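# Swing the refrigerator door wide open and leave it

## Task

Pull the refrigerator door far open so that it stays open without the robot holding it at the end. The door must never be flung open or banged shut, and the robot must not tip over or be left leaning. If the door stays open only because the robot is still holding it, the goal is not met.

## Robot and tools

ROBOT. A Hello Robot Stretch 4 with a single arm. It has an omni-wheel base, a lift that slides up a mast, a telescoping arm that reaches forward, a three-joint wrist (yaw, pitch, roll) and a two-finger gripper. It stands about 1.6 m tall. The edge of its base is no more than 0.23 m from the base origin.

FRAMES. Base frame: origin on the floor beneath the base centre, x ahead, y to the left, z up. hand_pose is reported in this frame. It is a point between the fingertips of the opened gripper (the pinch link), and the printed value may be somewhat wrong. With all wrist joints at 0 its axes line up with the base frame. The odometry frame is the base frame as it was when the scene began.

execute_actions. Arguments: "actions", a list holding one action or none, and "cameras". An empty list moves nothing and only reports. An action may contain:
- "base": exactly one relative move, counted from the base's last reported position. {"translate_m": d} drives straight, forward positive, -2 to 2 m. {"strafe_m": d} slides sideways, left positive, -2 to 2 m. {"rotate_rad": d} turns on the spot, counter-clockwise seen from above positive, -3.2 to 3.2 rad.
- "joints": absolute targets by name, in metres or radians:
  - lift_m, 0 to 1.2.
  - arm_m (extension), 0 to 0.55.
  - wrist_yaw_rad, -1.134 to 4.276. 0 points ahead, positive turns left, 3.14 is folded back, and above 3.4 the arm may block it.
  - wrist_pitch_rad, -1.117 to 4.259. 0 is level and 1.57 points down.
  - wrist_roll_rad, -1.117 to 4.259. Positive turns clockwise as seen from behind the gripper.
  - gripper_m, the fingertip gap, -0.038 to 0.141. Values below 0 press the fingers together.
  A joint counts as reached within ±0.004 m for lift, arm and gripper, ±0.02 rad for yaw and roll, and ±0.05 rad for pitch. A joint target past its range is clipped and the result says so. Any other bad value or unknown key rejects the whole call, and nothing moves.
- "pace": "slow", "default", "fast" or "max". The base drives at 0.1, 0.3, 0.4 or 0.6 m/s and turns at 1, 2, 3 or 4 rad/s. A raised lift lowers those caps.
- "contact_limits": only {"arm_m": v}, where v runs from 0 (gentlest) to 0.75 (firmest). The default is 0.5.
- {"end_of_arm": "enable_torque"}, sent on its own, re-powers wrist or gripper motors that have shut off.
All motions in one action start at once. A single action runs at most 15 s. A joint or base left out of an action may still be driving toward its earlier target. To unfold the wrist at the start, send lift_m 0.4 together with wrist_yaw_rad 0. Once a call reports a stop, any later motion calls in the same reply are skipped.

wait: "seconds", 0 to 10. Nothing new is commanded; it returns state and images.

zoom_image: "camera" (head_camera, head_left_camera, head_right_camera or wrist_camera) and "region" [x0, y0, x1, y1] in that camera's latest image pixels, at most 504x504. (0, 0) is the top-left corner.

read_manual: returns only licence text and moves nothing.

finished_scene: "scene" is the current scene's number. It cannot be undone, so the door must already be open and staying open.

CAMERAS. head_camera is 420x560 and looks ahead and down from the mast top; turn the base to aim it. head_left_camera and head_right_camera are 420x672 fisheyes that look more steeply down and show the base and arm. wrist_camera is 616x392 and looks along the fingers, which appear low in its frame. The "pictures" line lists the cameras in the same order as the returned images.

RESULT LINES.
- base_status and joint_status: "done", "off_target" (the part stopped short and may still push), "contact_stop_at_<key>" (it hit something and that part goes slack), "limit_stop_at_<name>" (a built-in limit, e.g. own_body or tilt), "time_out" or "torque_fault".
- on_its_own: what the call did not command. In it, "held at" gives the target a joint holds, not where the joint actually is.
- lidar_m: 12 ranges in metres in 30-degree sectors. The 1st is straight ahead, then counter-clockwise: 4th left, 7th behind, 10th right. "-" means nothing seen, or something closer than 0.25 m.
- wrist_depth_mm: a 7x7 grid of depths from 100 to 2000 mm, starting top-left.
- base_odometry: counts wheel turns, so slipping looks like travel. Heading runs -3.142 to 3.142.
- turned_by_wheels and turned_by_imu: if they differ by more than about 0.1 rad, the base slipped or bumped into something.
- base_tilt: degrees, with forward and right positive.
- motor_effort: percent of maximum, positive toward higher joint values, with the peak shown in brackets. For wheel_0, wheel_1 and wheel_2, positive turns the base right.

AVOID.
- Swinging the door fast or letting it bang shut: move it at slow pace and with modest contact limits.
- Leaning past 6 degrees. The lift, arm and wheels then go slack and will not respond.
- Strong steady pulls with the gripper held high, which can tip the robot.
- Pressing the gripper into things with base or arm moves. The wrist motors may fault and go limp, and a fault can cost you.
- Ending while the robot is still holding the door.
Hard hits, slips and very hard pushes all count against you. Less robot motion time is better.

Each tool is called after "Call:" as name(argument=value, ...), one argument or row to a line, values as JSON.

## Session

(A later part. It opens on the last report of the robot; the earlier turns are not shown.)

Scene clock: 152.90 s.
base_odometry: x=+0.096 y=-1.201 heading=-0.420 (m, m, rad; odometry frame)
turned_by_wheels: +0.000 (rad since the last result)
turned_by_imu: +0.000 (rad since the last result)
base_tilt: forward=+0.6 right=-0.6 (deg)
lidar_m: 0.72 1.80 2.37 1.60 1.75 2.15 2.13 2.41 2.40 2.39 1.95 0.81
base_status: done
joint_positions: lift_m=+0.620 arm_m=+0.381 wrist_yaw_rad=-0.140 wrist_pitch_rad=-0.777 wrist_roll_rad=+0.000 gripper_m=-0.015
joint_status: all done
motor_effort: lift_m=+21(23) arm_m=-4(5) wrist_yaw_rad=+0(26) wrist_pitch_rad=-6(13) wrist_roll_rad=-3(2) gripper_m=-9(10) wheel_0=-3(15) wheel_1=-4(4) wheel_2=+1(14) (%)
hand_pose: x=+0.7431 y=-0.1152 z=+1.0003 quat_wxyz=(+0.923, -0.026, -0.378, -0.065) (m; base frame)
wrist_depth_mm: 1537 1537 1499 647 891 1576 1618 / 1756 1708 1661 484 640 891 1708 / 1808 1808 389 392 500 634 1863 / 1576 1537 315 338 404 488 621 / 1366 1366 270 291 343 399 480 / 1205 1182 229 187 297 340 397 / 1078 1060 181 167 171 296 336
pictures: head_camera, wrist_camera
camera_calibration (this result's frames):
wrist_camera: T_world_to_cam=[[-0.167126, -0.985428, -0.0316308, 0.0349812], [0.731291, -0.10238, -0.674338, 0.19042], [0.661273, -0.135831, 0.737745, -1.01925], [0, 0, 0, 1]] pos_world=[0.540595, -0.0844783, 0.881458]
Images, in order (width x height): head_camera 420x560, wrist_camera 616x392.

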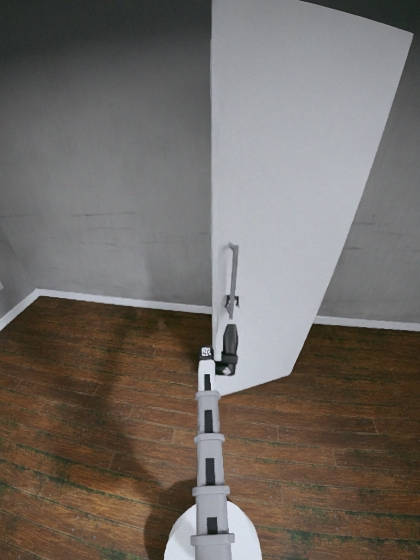

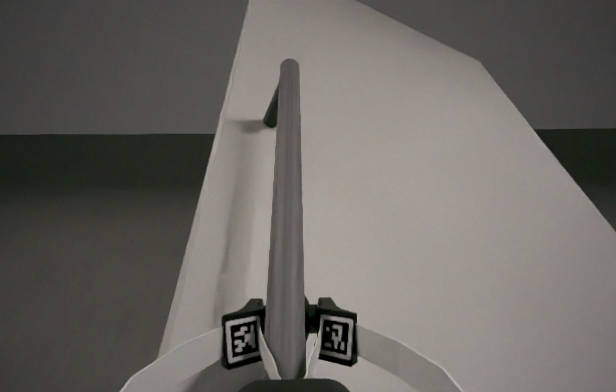

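Call:
execute_actions(
  actions=[
    {"base": {"strafe_m": -0.08}, "joints": {"arm_m": 0.268, "wrist_yaw_rad": -0.11}, "pace": "slow"},
  ],
  cameras=["wrist_camera", "head_camera"],
)

Scene clock: 174.80 s.
base_odometry: x=+0.063 y=-1.274 heading=-0.419 (m, m, rad; odometry frame)
turned_by_wheels: +0.001 (rad since the last result)
turned_by_imu: +0.002 (rad since the last result)
base_tilt: forward=+0.5 right=-0.5 (deg)
lidar_m: 0.57 1.78 2.45 1.69 1.85 2.16 2.15 2.42 2.33 2.31 1.94 0.71
base_status: done
joint_positions: lift_m=+0.620 arm_m=+0.269 wrist_yaw_rad=-0.108 wrist_pitch_rad=-0.781 wrist_roll_rad=+0.001 gripper_m=-0.015
joint_status: all done
motor_effort: lift_m=+21(22) arm_m=-5(6) wrist_yaw_rad=-6(29) wrist_pitch_rad=+5(20) wrist_roll_rad=-4(3) gripper_m=-8(9) wheel_0=+8(23) wheel_1=+3(5) wheel_2=+1(7) (%)
hand_pose: x=+0.6342 y=-0.1090 z=+1.0010 quat_wxyz=(+0.923, -0.020, -0.380, -0.050) (m; base frame)
wrist_depth_mm: 1537 1576 1499 668 1499 1576 1576 / 1708 1708 424 492 809 1756 1808 / 1863 1863 334 402 585 1863 1863 / 1756 1708 282 340 466 691 1661 / 1537 1499 249 296 384 525 1464 / 1336 229 213 185 327 424 1255 / 1205 185 178 156 168 355 473
pictures: head_camera, wrist_camera
camera_calibration (this result's frames):
wrist_camera: T_world_to_cam=[[-0.135205, -0.990301, -0.0319975, 0.00253728], [0.736341, -0.0788192, -0.672004, 0.268214], [0.662964, -0.11442, 0.739856, -0.947709], [0, 0, 0, 1]] pos_world=[0.431144, -0.0847834, 0.88149]
Images, in order (width x height): head_camera 420x560, wrist_camera 616x392.

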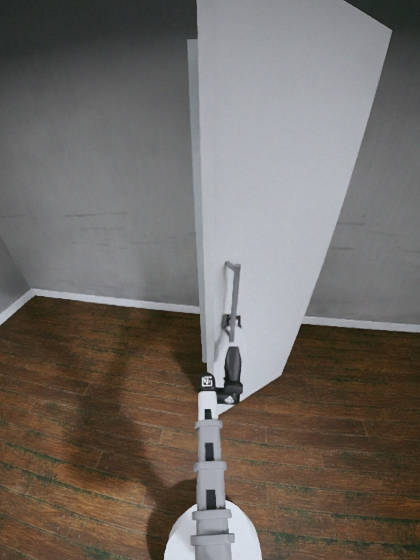

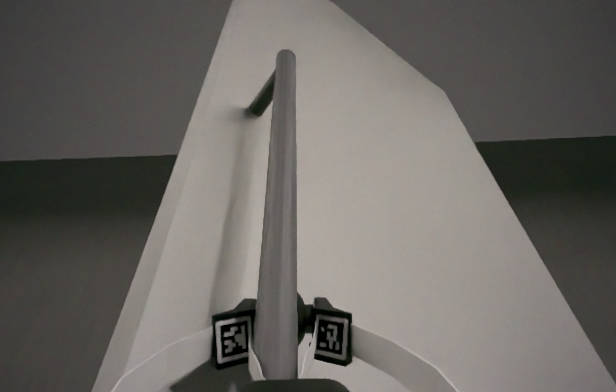

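Call:
execute_actions(
  actions=[
    {"base": {"strafe_m": -0.123}, "joints": {"arm_m": 0.143, "wrist_yaw_rad": 0.06}, "pace": "slow"},
  ],
  cameras=["wrist_camera", "head_camera"],
)

Scene clock: 182.10 s.
base_odometry: x=+0.013 y=-1.387 heading=-0.419 (m, m, rad; odometry frame)
turned_by_wheels: +0.000 (rad since the last result)
turned_by_imu: +0.001 (rad since the last result)
base_tilt: forward=+0.6 right=-0.5 (deg)
lidar_m: 0.47 1.74 2.57 1.80 1.98 2.19 2.16 2.46 2.20 2.20 1.91 0.65
base_status: done
joint_positions: lift_m=+0.620 arm_m=+0.144 wrist_yaw_rad=+0.060 wrist_pitch_rad=-0.779 wrist_roll_rad=+0.000 gripper_m=-0.015
joint_status: all done
motor_effort: lift_m=+20(21) arm_m=-6(9) wrist_yaw_rad=+1(18) wrist_pitch_rad=-2(26) wrist_roll_rad=-2(4) gripper_m=-10(12) wheel_0=+1(6) wheel_1=-1(8) wheel_2=-1(6) (%)
hand_pose: x=+0.5252 y=-0.0750 z=+1.0008 quat_wxyz=(+0.925, +0.011, -0.379, +0.028) (m; base frame)
wrist_depth_mm: 1537 1537 580 691 1537 1618 1576 / 1708 1708 407 517 960 1756 1756 / 1921 1921 329 418 683 1863 1756 / - - 276 351 517 1576 1576 / 1983 1708 245 285 421 654 1397 / 1661 213 211 181 353 508 1255 / 1499 181 181 158 171 413 1098
pictures: head_camera, wrist_camera
camera_calibration (this result's frames):
wrist_camera: T_world_to_cam=[[0.031423, -0.999004, -0.031666, -0.0670821], [0.737967, 0.0445563, -0.673364, 0.360716], [0.674105, -0.00220937, 0.738633, -0.867623], [0, 0, 0, 1]] pos_world=[0.32078, -0.0850043, 0.881623]
Images, in order (width x height): head_camera 420x560, wrist_camera 616x392.

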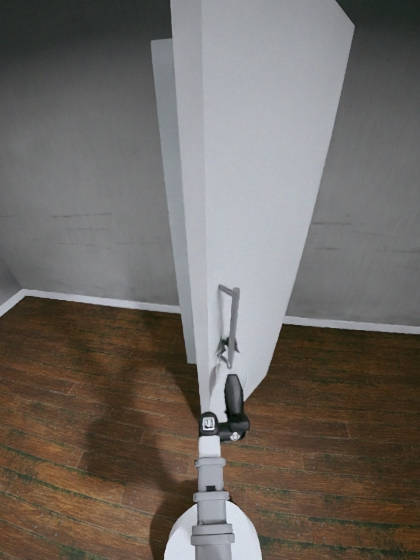

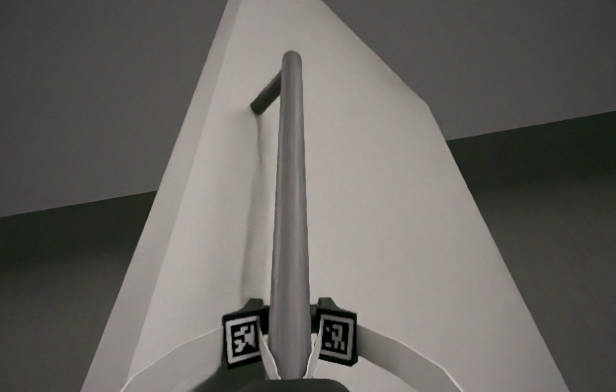

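Call:
execute_actions(
  actions=[
    {"base": {"strafe_m": -0.163}, "joints": {"arm_m": 0.06, "wrist_yaw_rad": 0.27}, "pace": "slow"},
  ],
  cameras=["wrist_camera", "head_camera"],
)

Scene clock: 191.03 s.
base_odometry: x=-0.053 y=-1.535 heading=-0.419 (m, m, rad; odometry frame)
turned_by_wheels: +0.000 (rad since the last result)
turned_by_imu: +0.000 (rad since the last result)
base_tilt: forward=+0.6 right=-0.6 (deg)
lidar_m: 0.38 1.08 2.72 1.98 2.16 2.21 2.19 2.46 2.06 2.03 1.89 0.81
base_status: done
joint_positions: lift_m=+0.620 arm_m=+0.061 wrist_yaw_rad=+0.270 wrist_pitch_rad=-0.780 wrist_roll_rad=+0.000 gripper_m=-0.015
joint_status: all done
motor_effort: lift_m=+19(20) arm_m=-5(14) wrist_yaw_rad=+0(22) wrist_pitch_rad=+1(41) wrist_roll_rad=-2(2) gripper_m=-10(13) wheel_0=+2(4) wheel_1=-1(8) wheel_2=+0(11) (%)
hand_pose: x=+0.4529 y=-0.0295 z=+1.0011 quat_wxyz=(+0.917, +0.051, -0.377, +0.125) (m; base frame)
wrist_depth_mm: 1537 1537 530 699 1537 1576 1576 / 1708 1708 382 517 1618 1708 1708 / 1863 1921 309 415 732 1808 1576 / - - 266 330 549 1537 1464 / - 242 236 272 439 1366 1308 / - 193 204 175 366 564 1182 / - 167 180 152 180 449 1078
pictures: head_camera, wrist_camera
camera_calibration (this result's frames):
wrist_camera: T_world_to_cam=[[0.239268, -0.970438, -0.0316329, -0.112685], [0.713054, 0.197734, -0.672648, 0.427338], [0.659018, 0.138388, 0.739286, -0.808672], [0, 0, 0, 1]] pos_world=[0.255177, -0.0819433, 0.881723]
Images, in order (width x height): head_camera 420x560, wrist_camera 616x392.

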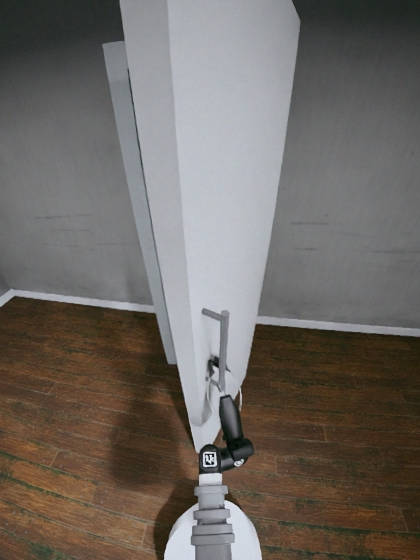

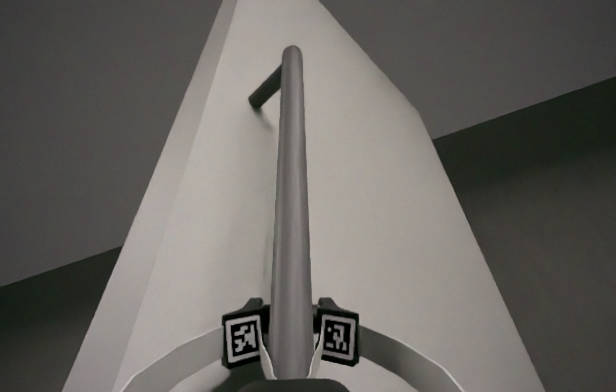

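Call:
execute_actions(
  actions=[
    {"base": {"strafe_m": -0.12}, "joints": {"arm_m": 0.031, "wrist_yaw_rad": 0.42}, "pace": "slow"},
  ],
  cameras=["wrist_camera", "head_camera"],
)

Scene clock: 202.00 s.
base_odometry: x=-0.102 y=-1.645 heading=-0.419 (m, m, rad; odometry frame)
turned_by_wheels: +0.000 (rad since the last result)
turned_by_imu: +0.001 (rad since the last result)
base_tilt: forward=+0.5 right=-0.4 (deg)
lidar_m: 0.33 0.38 2.72 2.08 2.31 2.23 2.22 2.33 1.93 1.88 1.85 1.51
base_status: done
joint_positions: lift_m=+0.620 arm_m=+0.032 wrist_yaw_rad=+0.421 wrist_pitch_rad=-0.784 wrist_roll_rad=+0.000 gripper_m=-0.015
joint_status: all done
motor_effort: lift_m=+18(19) arm_m=-3(11) wrist_yaw_rad=-2(24) wrist_pitch_rad=+12(34) wrist_roll_rad=-2(2) gripper_m=-8(15) wheel_0=+4(8) wheel_1=+1(11) wheel_2=-3(9) (%)
hand_pose: x=+0.4247 y=+0.0037 z=+1.0019 quat_wxyz=(+0.904, +0.080, -0.373, +0.193) (m; base frame)
wrist_depth_mm: 1499 1576 517 723 1576 1576 1576 / 1708 1708 370 530 1708 1708 1661 / 1921 1863 306 427 768 1756 1537 / - - 266 357 569 1537 1366 / - 220 237 307 455 1366 1255 / - 188 202 185 377 603 1160 / - 161 177 149 170 473 1078
pictures: head_camera, wrist_camera
camera_calibration (this result's frames):
wrist_camera: T_world_to_cam=[[0.382438, -0.923438, -0.0316771, -0.134613], [0.677657, 0.303624, -0.669772, 0.453174], [0.628111, 0.23468, 0.741891, -0.785174], [0, 0, 0, 1]] pos_world=[0.237561, -0.0776371, 0.881773]
Images, in order (width x height): head_camera 420x560, wrist_camera 616x392.

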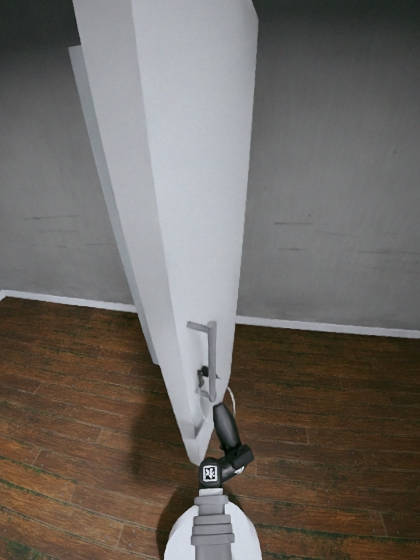

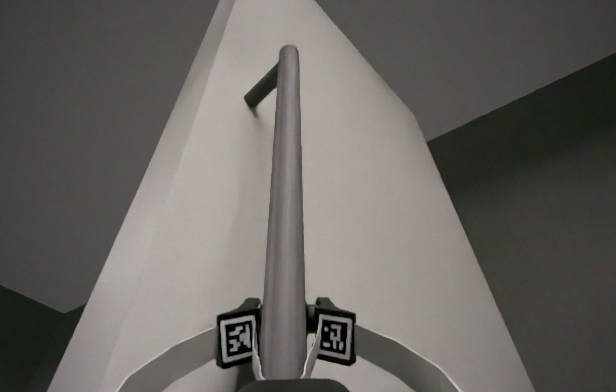

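Call:
execute_actions(
  actions=[
    {"base": {"strafe_m": -0.11}, "joints": {"arm_m": 0.007, "wrist_yaw_rad": 0.56}, "pace": "slow"},
  ],
  cameras=["wrist_camera", "head_camera"],
)

Scene clock: 208.63 s.
base_odometry: x=-0.147 y=-1.745 heading=-0.419 (m, m, rad; odometry frame)
turned_by_wheels: +0.000 (rad since the last result)
turned_by_imu: +0.000 (rad since the last result)
base_tilt: forward=+0.6 right=-0.4 (deg)
lidar_m: 0.32 0.32 2.70 2.20 2.44 2.27 2.23 2.19 1.82 1.79 1.81 1.48
base_status: done
joint_positions: lift_m=+0.620 arm_m=+0.008 wrist_yaw_rad=+0.560 wrist_pitch_rad=-0.779 wrist_roll_rad=+0.000 gripper_m=-0.015
joint_status: all done
motor_effort: lift_m=+18(18) arm_m=-5(10) wrist_yaw_rad=-1(28) wrist_pitch_rad=-2(28) wrist_roll_rad=-2(2) gripper_m=-10(13) wheel_0=+3(7) wheel_1=-2(8) wheel_2=-1(6) (%)
hand_pose: x=+0.3993 y=+0.0351 z=+1.0009 quat_wxyz=(+0.889, +0.105, -0.365, +0.256) (m; base frame)
wrist_depth_mm: 1537 1537 530 732 1576 1576 1618 / 1708 1708 389 544 1661 1756 1576 / 1921 1863 317 439 809 1708 1430 / - - 272 368 591 1464 1336 / - 245 244 283 469 1138 1205 / - 198 208 183 392 640 1138 / - 172 179 158 180 500 1025
pictures: head_camera, wrist_camera
camera_calibration (this result's frames):
wrist_camera: T_world_to_cam=[[0.507064, -0.861331, -0.0315392, -0.147968], [0.626065, 0.39322, -0.673365, 0.481296], [0.592392, 0.321694, 0.738637, -0.761333], [0, 0, 0, 1]] pos_world=[0.224715, -0.0717887, 0.88177]
Images, in order (width x height): head_camera 420x560, wrist_camera 616x392.

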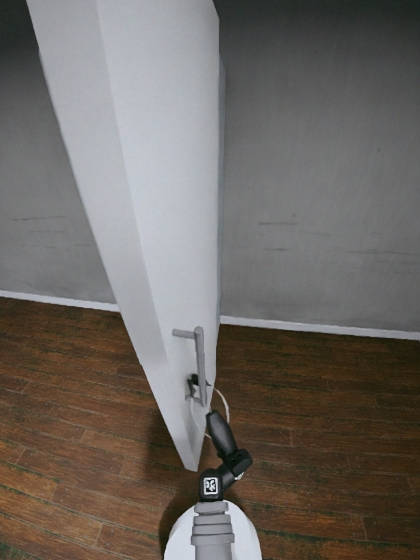

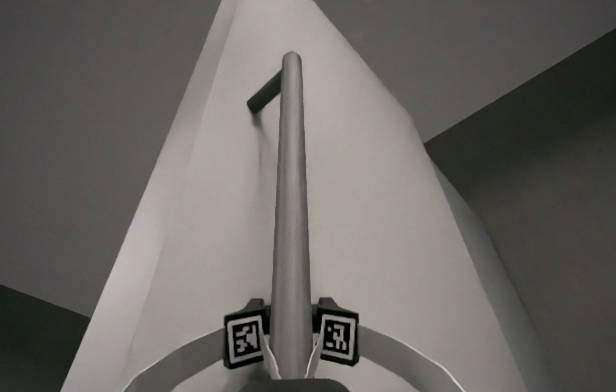

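Call:
execute_actions(
  actions=[
    {"joints": {"gripper_m": 0.045}},
  ],
  cameras=["wrist_camera", "head_camera"],
)

Scene clock: 216.53 s.
base_odometry: x=-0.147 y=-1.745 heading=-0.419 (m, m, rad; odometry frame)
turned_by_wheels: +0.000 (rad since the last result)
turned_by_imu: +0.000 (rad since the last result)
base_tilt: forward=+0.6 right=-0.5 (deg)
lidar_m: 0.35 0.35 2.68 2.20 2.44 2.26 2.26 2.20 1.81 1.80 1.85 1.50
base_status: not commanded
joint_positions: lift_m=+0.620 arm_m=+0.008 wrist_yaw_rad=+0.561 wrist_pitch_rad=-0.780 wrist_roll_rad=+0.000 gripper_m=+0.045
joint_status: all done
motor_effort: lift_m=+18(19) arm_m=-5(5) wrist_yaw_rad=-3(9) wrist_pitch_rad=-1(2) wrist_roll_rad=-1(2) gripper_m=-1(10) wheel_0=+2(3) wheel_1=-1(1) wheel_2=-1(1) (%)
hand_pose: x=+0.3991 y=+0.0352 z=+1.0011 quat_wxyz=(+0.889, +0.105, -0.365, +0.256) (m; base frame)
wrist_depth_mm: 1537 1499 585 809 1537 1576 1576 / 1708 1708 430 615 1708 1708 1576 / 1921 1808 343 496 842 1708 1430 / - - 298 415 634 1499 1336 / - 253 259 357 508 1138 1205 / - 216 195 306 421 647 1138 / - 186 178 262 307 512 1042
pictures: head_camera, wrist_camera
camera_calibration (this result's frames):
wrist_camera: T_world_to_cam=[[0.507606, -0.861011, -0.0315607, -0.148048], [0.626258, 0.39387, -0.672806, 0.480815], [0.591724, 0.321755, 0.739146, -0.76162], [0, 0, 0, 1]] pos_world=[0.224705, -0.0717945, 0.881771]
Images, in order (width x height): head_camera 420x560, wrist_camera 616x392.

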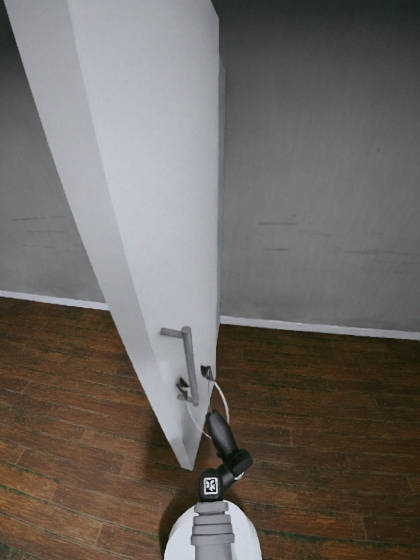

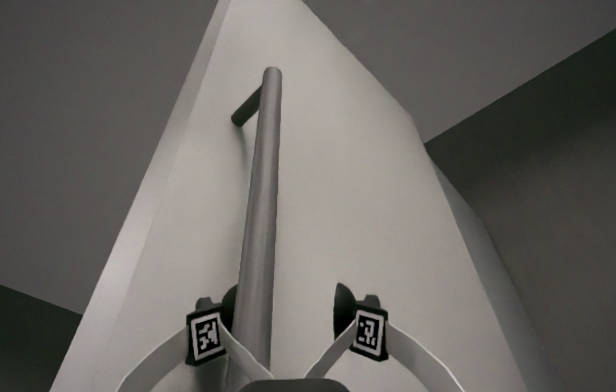

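Call:
execute_actions(
  actions=[
    {"base": {"strafe_m": -0.03}, "pace": "slow"},
  ],
  cameras=["wrist_camera", "head_camera"],
)

Scene clock: 222.40 s.
base_odometry: x=-0.159 y=-1.773 heading=-0.419 (m, m, rad; odometry frame)
turned_by_wheels: +0.000 (rad since the last result)
turned_by_imu: +0.000 (rad since the last result)
base_tilt: forward=+0.6 right=-0.5 (deg)
lidar_m: 0.33 0.33 2.71 2.26 2.43 2.27 2.24 2.15 1.80 1.76 1.81 1.48
base_status: done
joint_positions: lift_m=+0.620 arm_m=+0.008 wrist_yaw_rad=+0.561 wrist_pitch_rad=-0.780 wrist_roll_rad=+0.000 gripper_m=+0.045
joint_status: not commanded
motor_effort: lift_m=+18(17) arm_m=-5(5) wrist_yaw_rad=-1(5) wrist_pitch_rad=+2(7) wrist_roll_rad=-2(1) gripper_m=-2(3) wheel_0=+2(6) wheel_1=-1(5) wheel_2=-2(2) (%)
hand_pose: x=+0.3989 y=+0.0350 z=+1.0012 quat_wxyz=(+0.889, +0.105, -0.365, +0.256) (m; base frame)
wrist_depth_mm: 1537 1537 549 820 1576 1576 1576 / 1708 1708 404 634 1661 1756 1576 / 1863 1863 334 504 946 1661 1430 / - 301 290 418 683 1537 1308 / - 236 256 362 539 1308 1229 / - 207 196 306 445 904 1138 / - 178 178 263 315 585 1060
pictures: head_camera, wrist_camera
camera_calibration (this result's frames):
wrist_camera: T_world_to_cam=[[0.507337, -0.861169, -0.0315802, -0.147929], [0.626776, 0.393904, -0.672303, 0.48039], [0.591406, 0.321291, 0.739602, -0.761863], [0, 0, 0, 1]] pos_world=[0.224523, -0.07184, 0.881771]
Images, in order (width x height): head_camera 420x560, wrist_camera 616x392.

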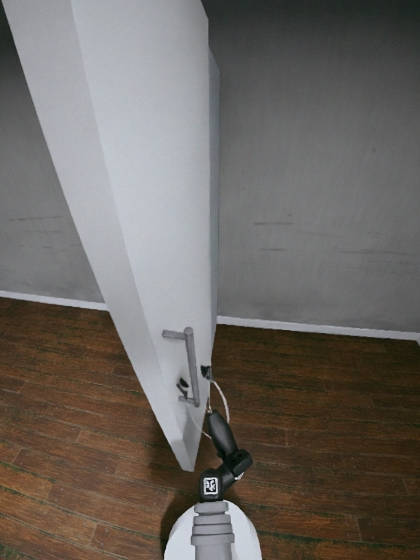

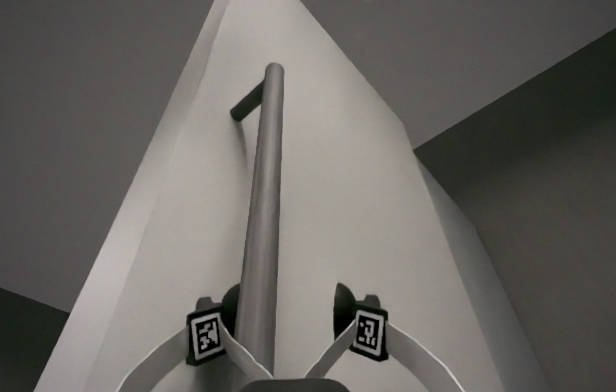

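Call:
execute_actions(
  actions=[
    {"base": {"translate_m": -0.03}, "pace": "slow"},
  ],
  cameras=["wrist_camera", "head_camera"],
)

Scene clock: 226.43 s.
base_odometry: x=-0.187 y=-1.760 heading=-0.419 (m, m, rad; odometry frame)
turned_by_wheels: +0.000 (rad since the last result)
turned_by_imu: +0.000 (rad since the last result)
base_tilt: forward=+0.6 right=-0.5 (deg)
lidar_m: 0.36 0.35 2.72 2.22 2.43 2.23 2.21 2.16 1.78 1.74 1.84 1.53
base_status: done
joint_positions: lift_m=+0.620 arm_m=+0.008 wrist_yaw_rad=+0.560 wrist_pitch_rad=-0.779 wrist_roll_rad=+0.000 gripper_m=+0.045
joint_status: not commanded
motor_effort: lift_m=+18(18) arm_m=-5(5) wrist_yaw_rad=-1(2) wrist_pitch_rad=-2(1) wrist_roll_rad=-2(2) gripper_m=-2(2) wheel_0=-2(2) wheel_1=-3(4) wheel_2=+1(5) (%)
hand_pose: x=+0.3991 y=+0.0351 z=+1.0009 quat_wxyz=(+0.889, +0.105, -0.365, +0.256) (m; base frame)
wrist_depth_mm: 1499 1537 1499 831 1576 1576 1576 / 1708 1708 469 634 1708 1708 1618 / 1921 1921 373 504 960 1708 1464 / - - 312 421 707 1576 1336 / - - 272 319 554 1308 1255 / - 255 221 220 455 946 1160 / - 213 190 187 320 609 1098
pictures: head_camera, wrist_camera
camera_calibration (this result's frames):
wrist_camera: T_world_to_cam=[[0.506898, -0.861429, -0.0315394, -0.147883], [0.626145, 0.393102, -0.673359, 0.481346], [0.592449, 0.321576, 0.738642, -0.761283], [0, 0, 0, 1]] pos_world=[0.224591, -0.0717979, 0.88177]
Images, in order (width x height): head_camera 420x560, wrist_camera 616x392.

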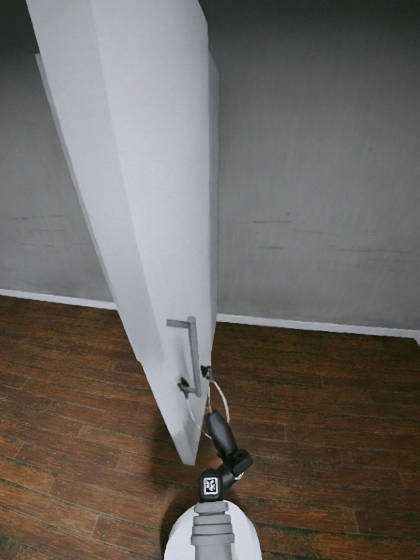

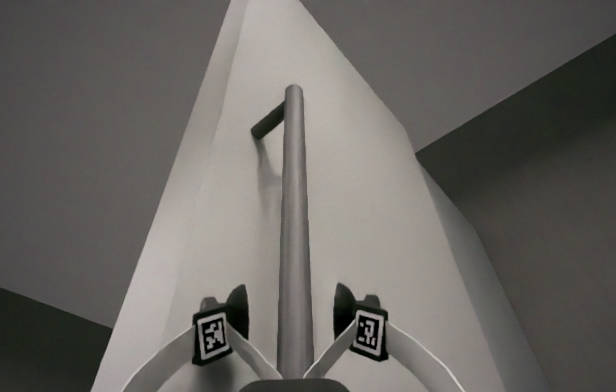

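Bar is centred between the open pads. Pitch up to clear it.

Call:
execute_actions(
  actions=[
    {"joints": {"wrist_pitch_rad": -1.1}},
  ],
)

Scene clock: 228.83 s.
base_odometry: x=-0.187 y=-1.760 heading=-0.419 (m, m, rad; odometry frame)
turned_by_wheels: +0.000 (rad since the last result)
turned_by_imu: +0.000 (rad since the last result)
base_tilt: forward=+0.5 right=-0.4 (deg)
lidar_m: 0.37 0.35 2.70 2.24 2.44 2.23 2.22 2.14 1.79 1.74 1.85 1.53
base_status: not commanded
joint_positions: lift_m=+0.620 arm_m=+0.008 wrist_yaw_rad=+0.560 wrist_pitch_rad=-1.099 wrist_roll_rad=+0.000 gripper_m=+0.045
joint_status: all done
motor_effort: lift_m=+18(18) arm_m=-5(5) wrist_yaw_rad=+1(0) wrist_pitch_rad=-2(7) wrist_roll_rad=-1(2) gripper_m=-1(1) wheel_0=-2(2) wheel_1=-3(3) wheel_2=+0(1) (%)
hand_pose: x=+0.3363 y=-0.0044 z=+1.0552 quat_wxyz=(+0.820, +0.144, -0.502, +0.236) (m; base frame)
wrist_depth_mm: 1430 1430 1464 1464 1537 1499 1464 / 1499 1537 1537 1537 1576 1576 1576 / 1618 1618 1618 1576 1661 1661 1708 / 1708 1708 683 798 1756 1756 1708 / 1863 1863 449 597 1863 1756 1499 / 1983 1983 332 415 778 1618 1397 / - - 189 267 445 1308 1229
pictures: head_camera, head_left_camera, head_right_camera, wrist_camera
camera_calibration (this result's frames):
wrist_camera: T_world_to_cam=[[0.516393, -0.855469, -0.0388613, -0.143735], [0.773861, 0.485602, -0.406608, 0.241997], [0.366712, 0.179897, 0.912776, -0.859944], [0, 0, 0, 1]] pos_world=[0.202304, -0.0857743, 0.877749]
Images, in order (width x height): head_camera 420x560, head_left_camera 420x672, head_right_camera 420x672, wrist_camera 616x392.

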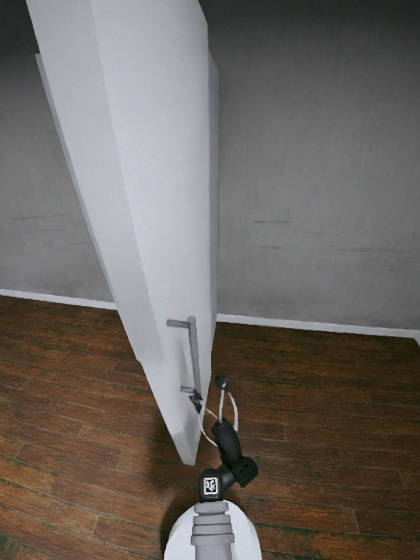

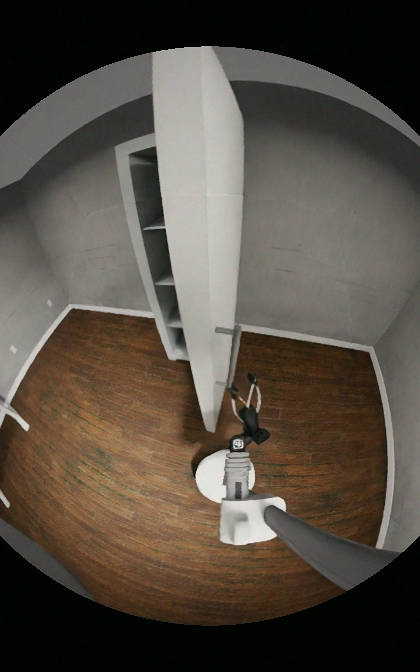

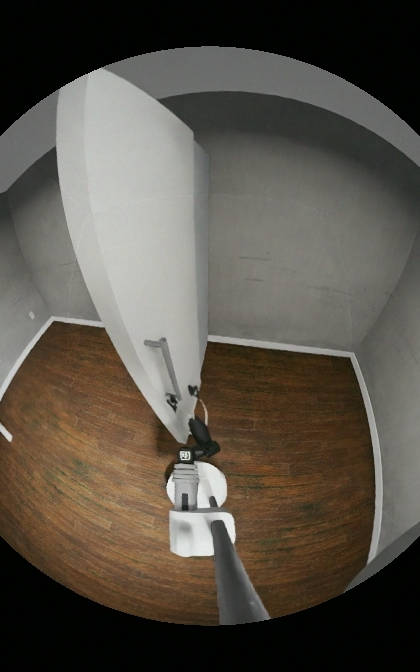

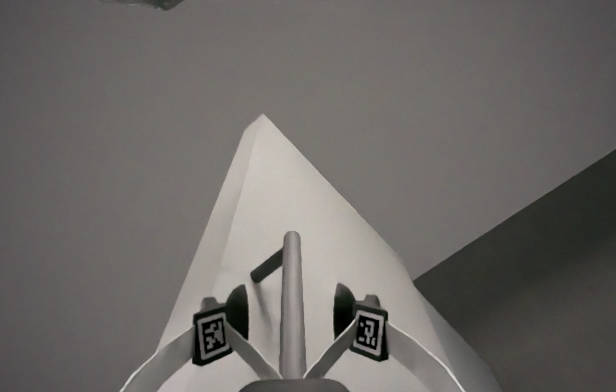

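Call:
execute_actions(
  actions=[],
  cameras=["head_camera", "wrist_camera"],
)

Scene clock: 229.93 s.
base_odometry: x=-0.187 y=-1.760 heading=-0.419 (m, m, rad; odometry frame)
turned_by_wheels: +0.000 (rad since the last result)
turned_by_imu: +0.000 (rad since the last result)
base_tilt: forward=+0.4 right=-0.5 (deg)
lidar_m: 0.36 0.36 2.71 2.23 2.44 2.22 2.22 2.15 1.78 1.76 1.84 1.51
base_status: not commanded
joint_positions: lift_m=+0.620 arm_m=+0.008 wrist_yaw_rad=+0.560 wrist_pitch_rad=-1.099 wrist_roll_rad=+0.000 gripper_m=+0.045
joint_status: all done
motor_effort: lift_m=+18(18) arm_m=-5(5) wrist_yaw_rad=+0(0) wrist_pitch_rad=-2(7) wrist_roll_rad=-2(2) gripper_m=-1(1) wheel_0=-2(2) wheel_1=-3(3) wheel_2=+1(1) (%)
hand_pose: x=+0.3363 y=-0.0044 z=+1.0552 quat_wxyz=(+0.820, +0.144, -0.502, +0.236) (m; base frame)
wrist_depth_mm: 1430 1430 1430 1464 1464 1499 1499 / 1499 1537 1537 1537 1618 1576 1618 / 1618 1661 1618 1618 1661 1661 1661 / 1708 1708 683 809 1708 1863 1708 / 1863 1808 449 591 1808 1808 1499 / - 1983 332 418 778 1576 1366 / - - 189 267 442 1281 1255
pictures: head_camera, wrist_camera
camera_calibration (this result's frames):
wrist_camera: T_world_to_cam=[[0.516393, -0.855469, -0.0388614, -0.143735], [0.773861, 0.485602, -0.406608, 0.241997], [0.366712, 0.179896, 0.912776, -0.859945], [0, 0, 0, 1]] pos_world=[0.202304, -0.0857743, 0.877749]
Images, in order (width x height): head_camera 420x560, wrist_camera 616x392.

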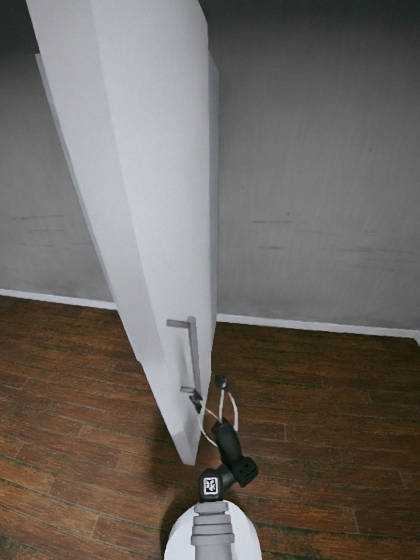

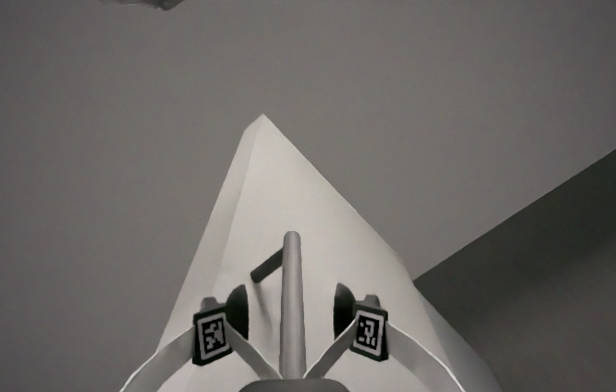

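The door is standing still at about 87° and the gripper is no longer touching it.

Call:
finished_scene(
  scene=2,
)

The scene is finished: the task was done.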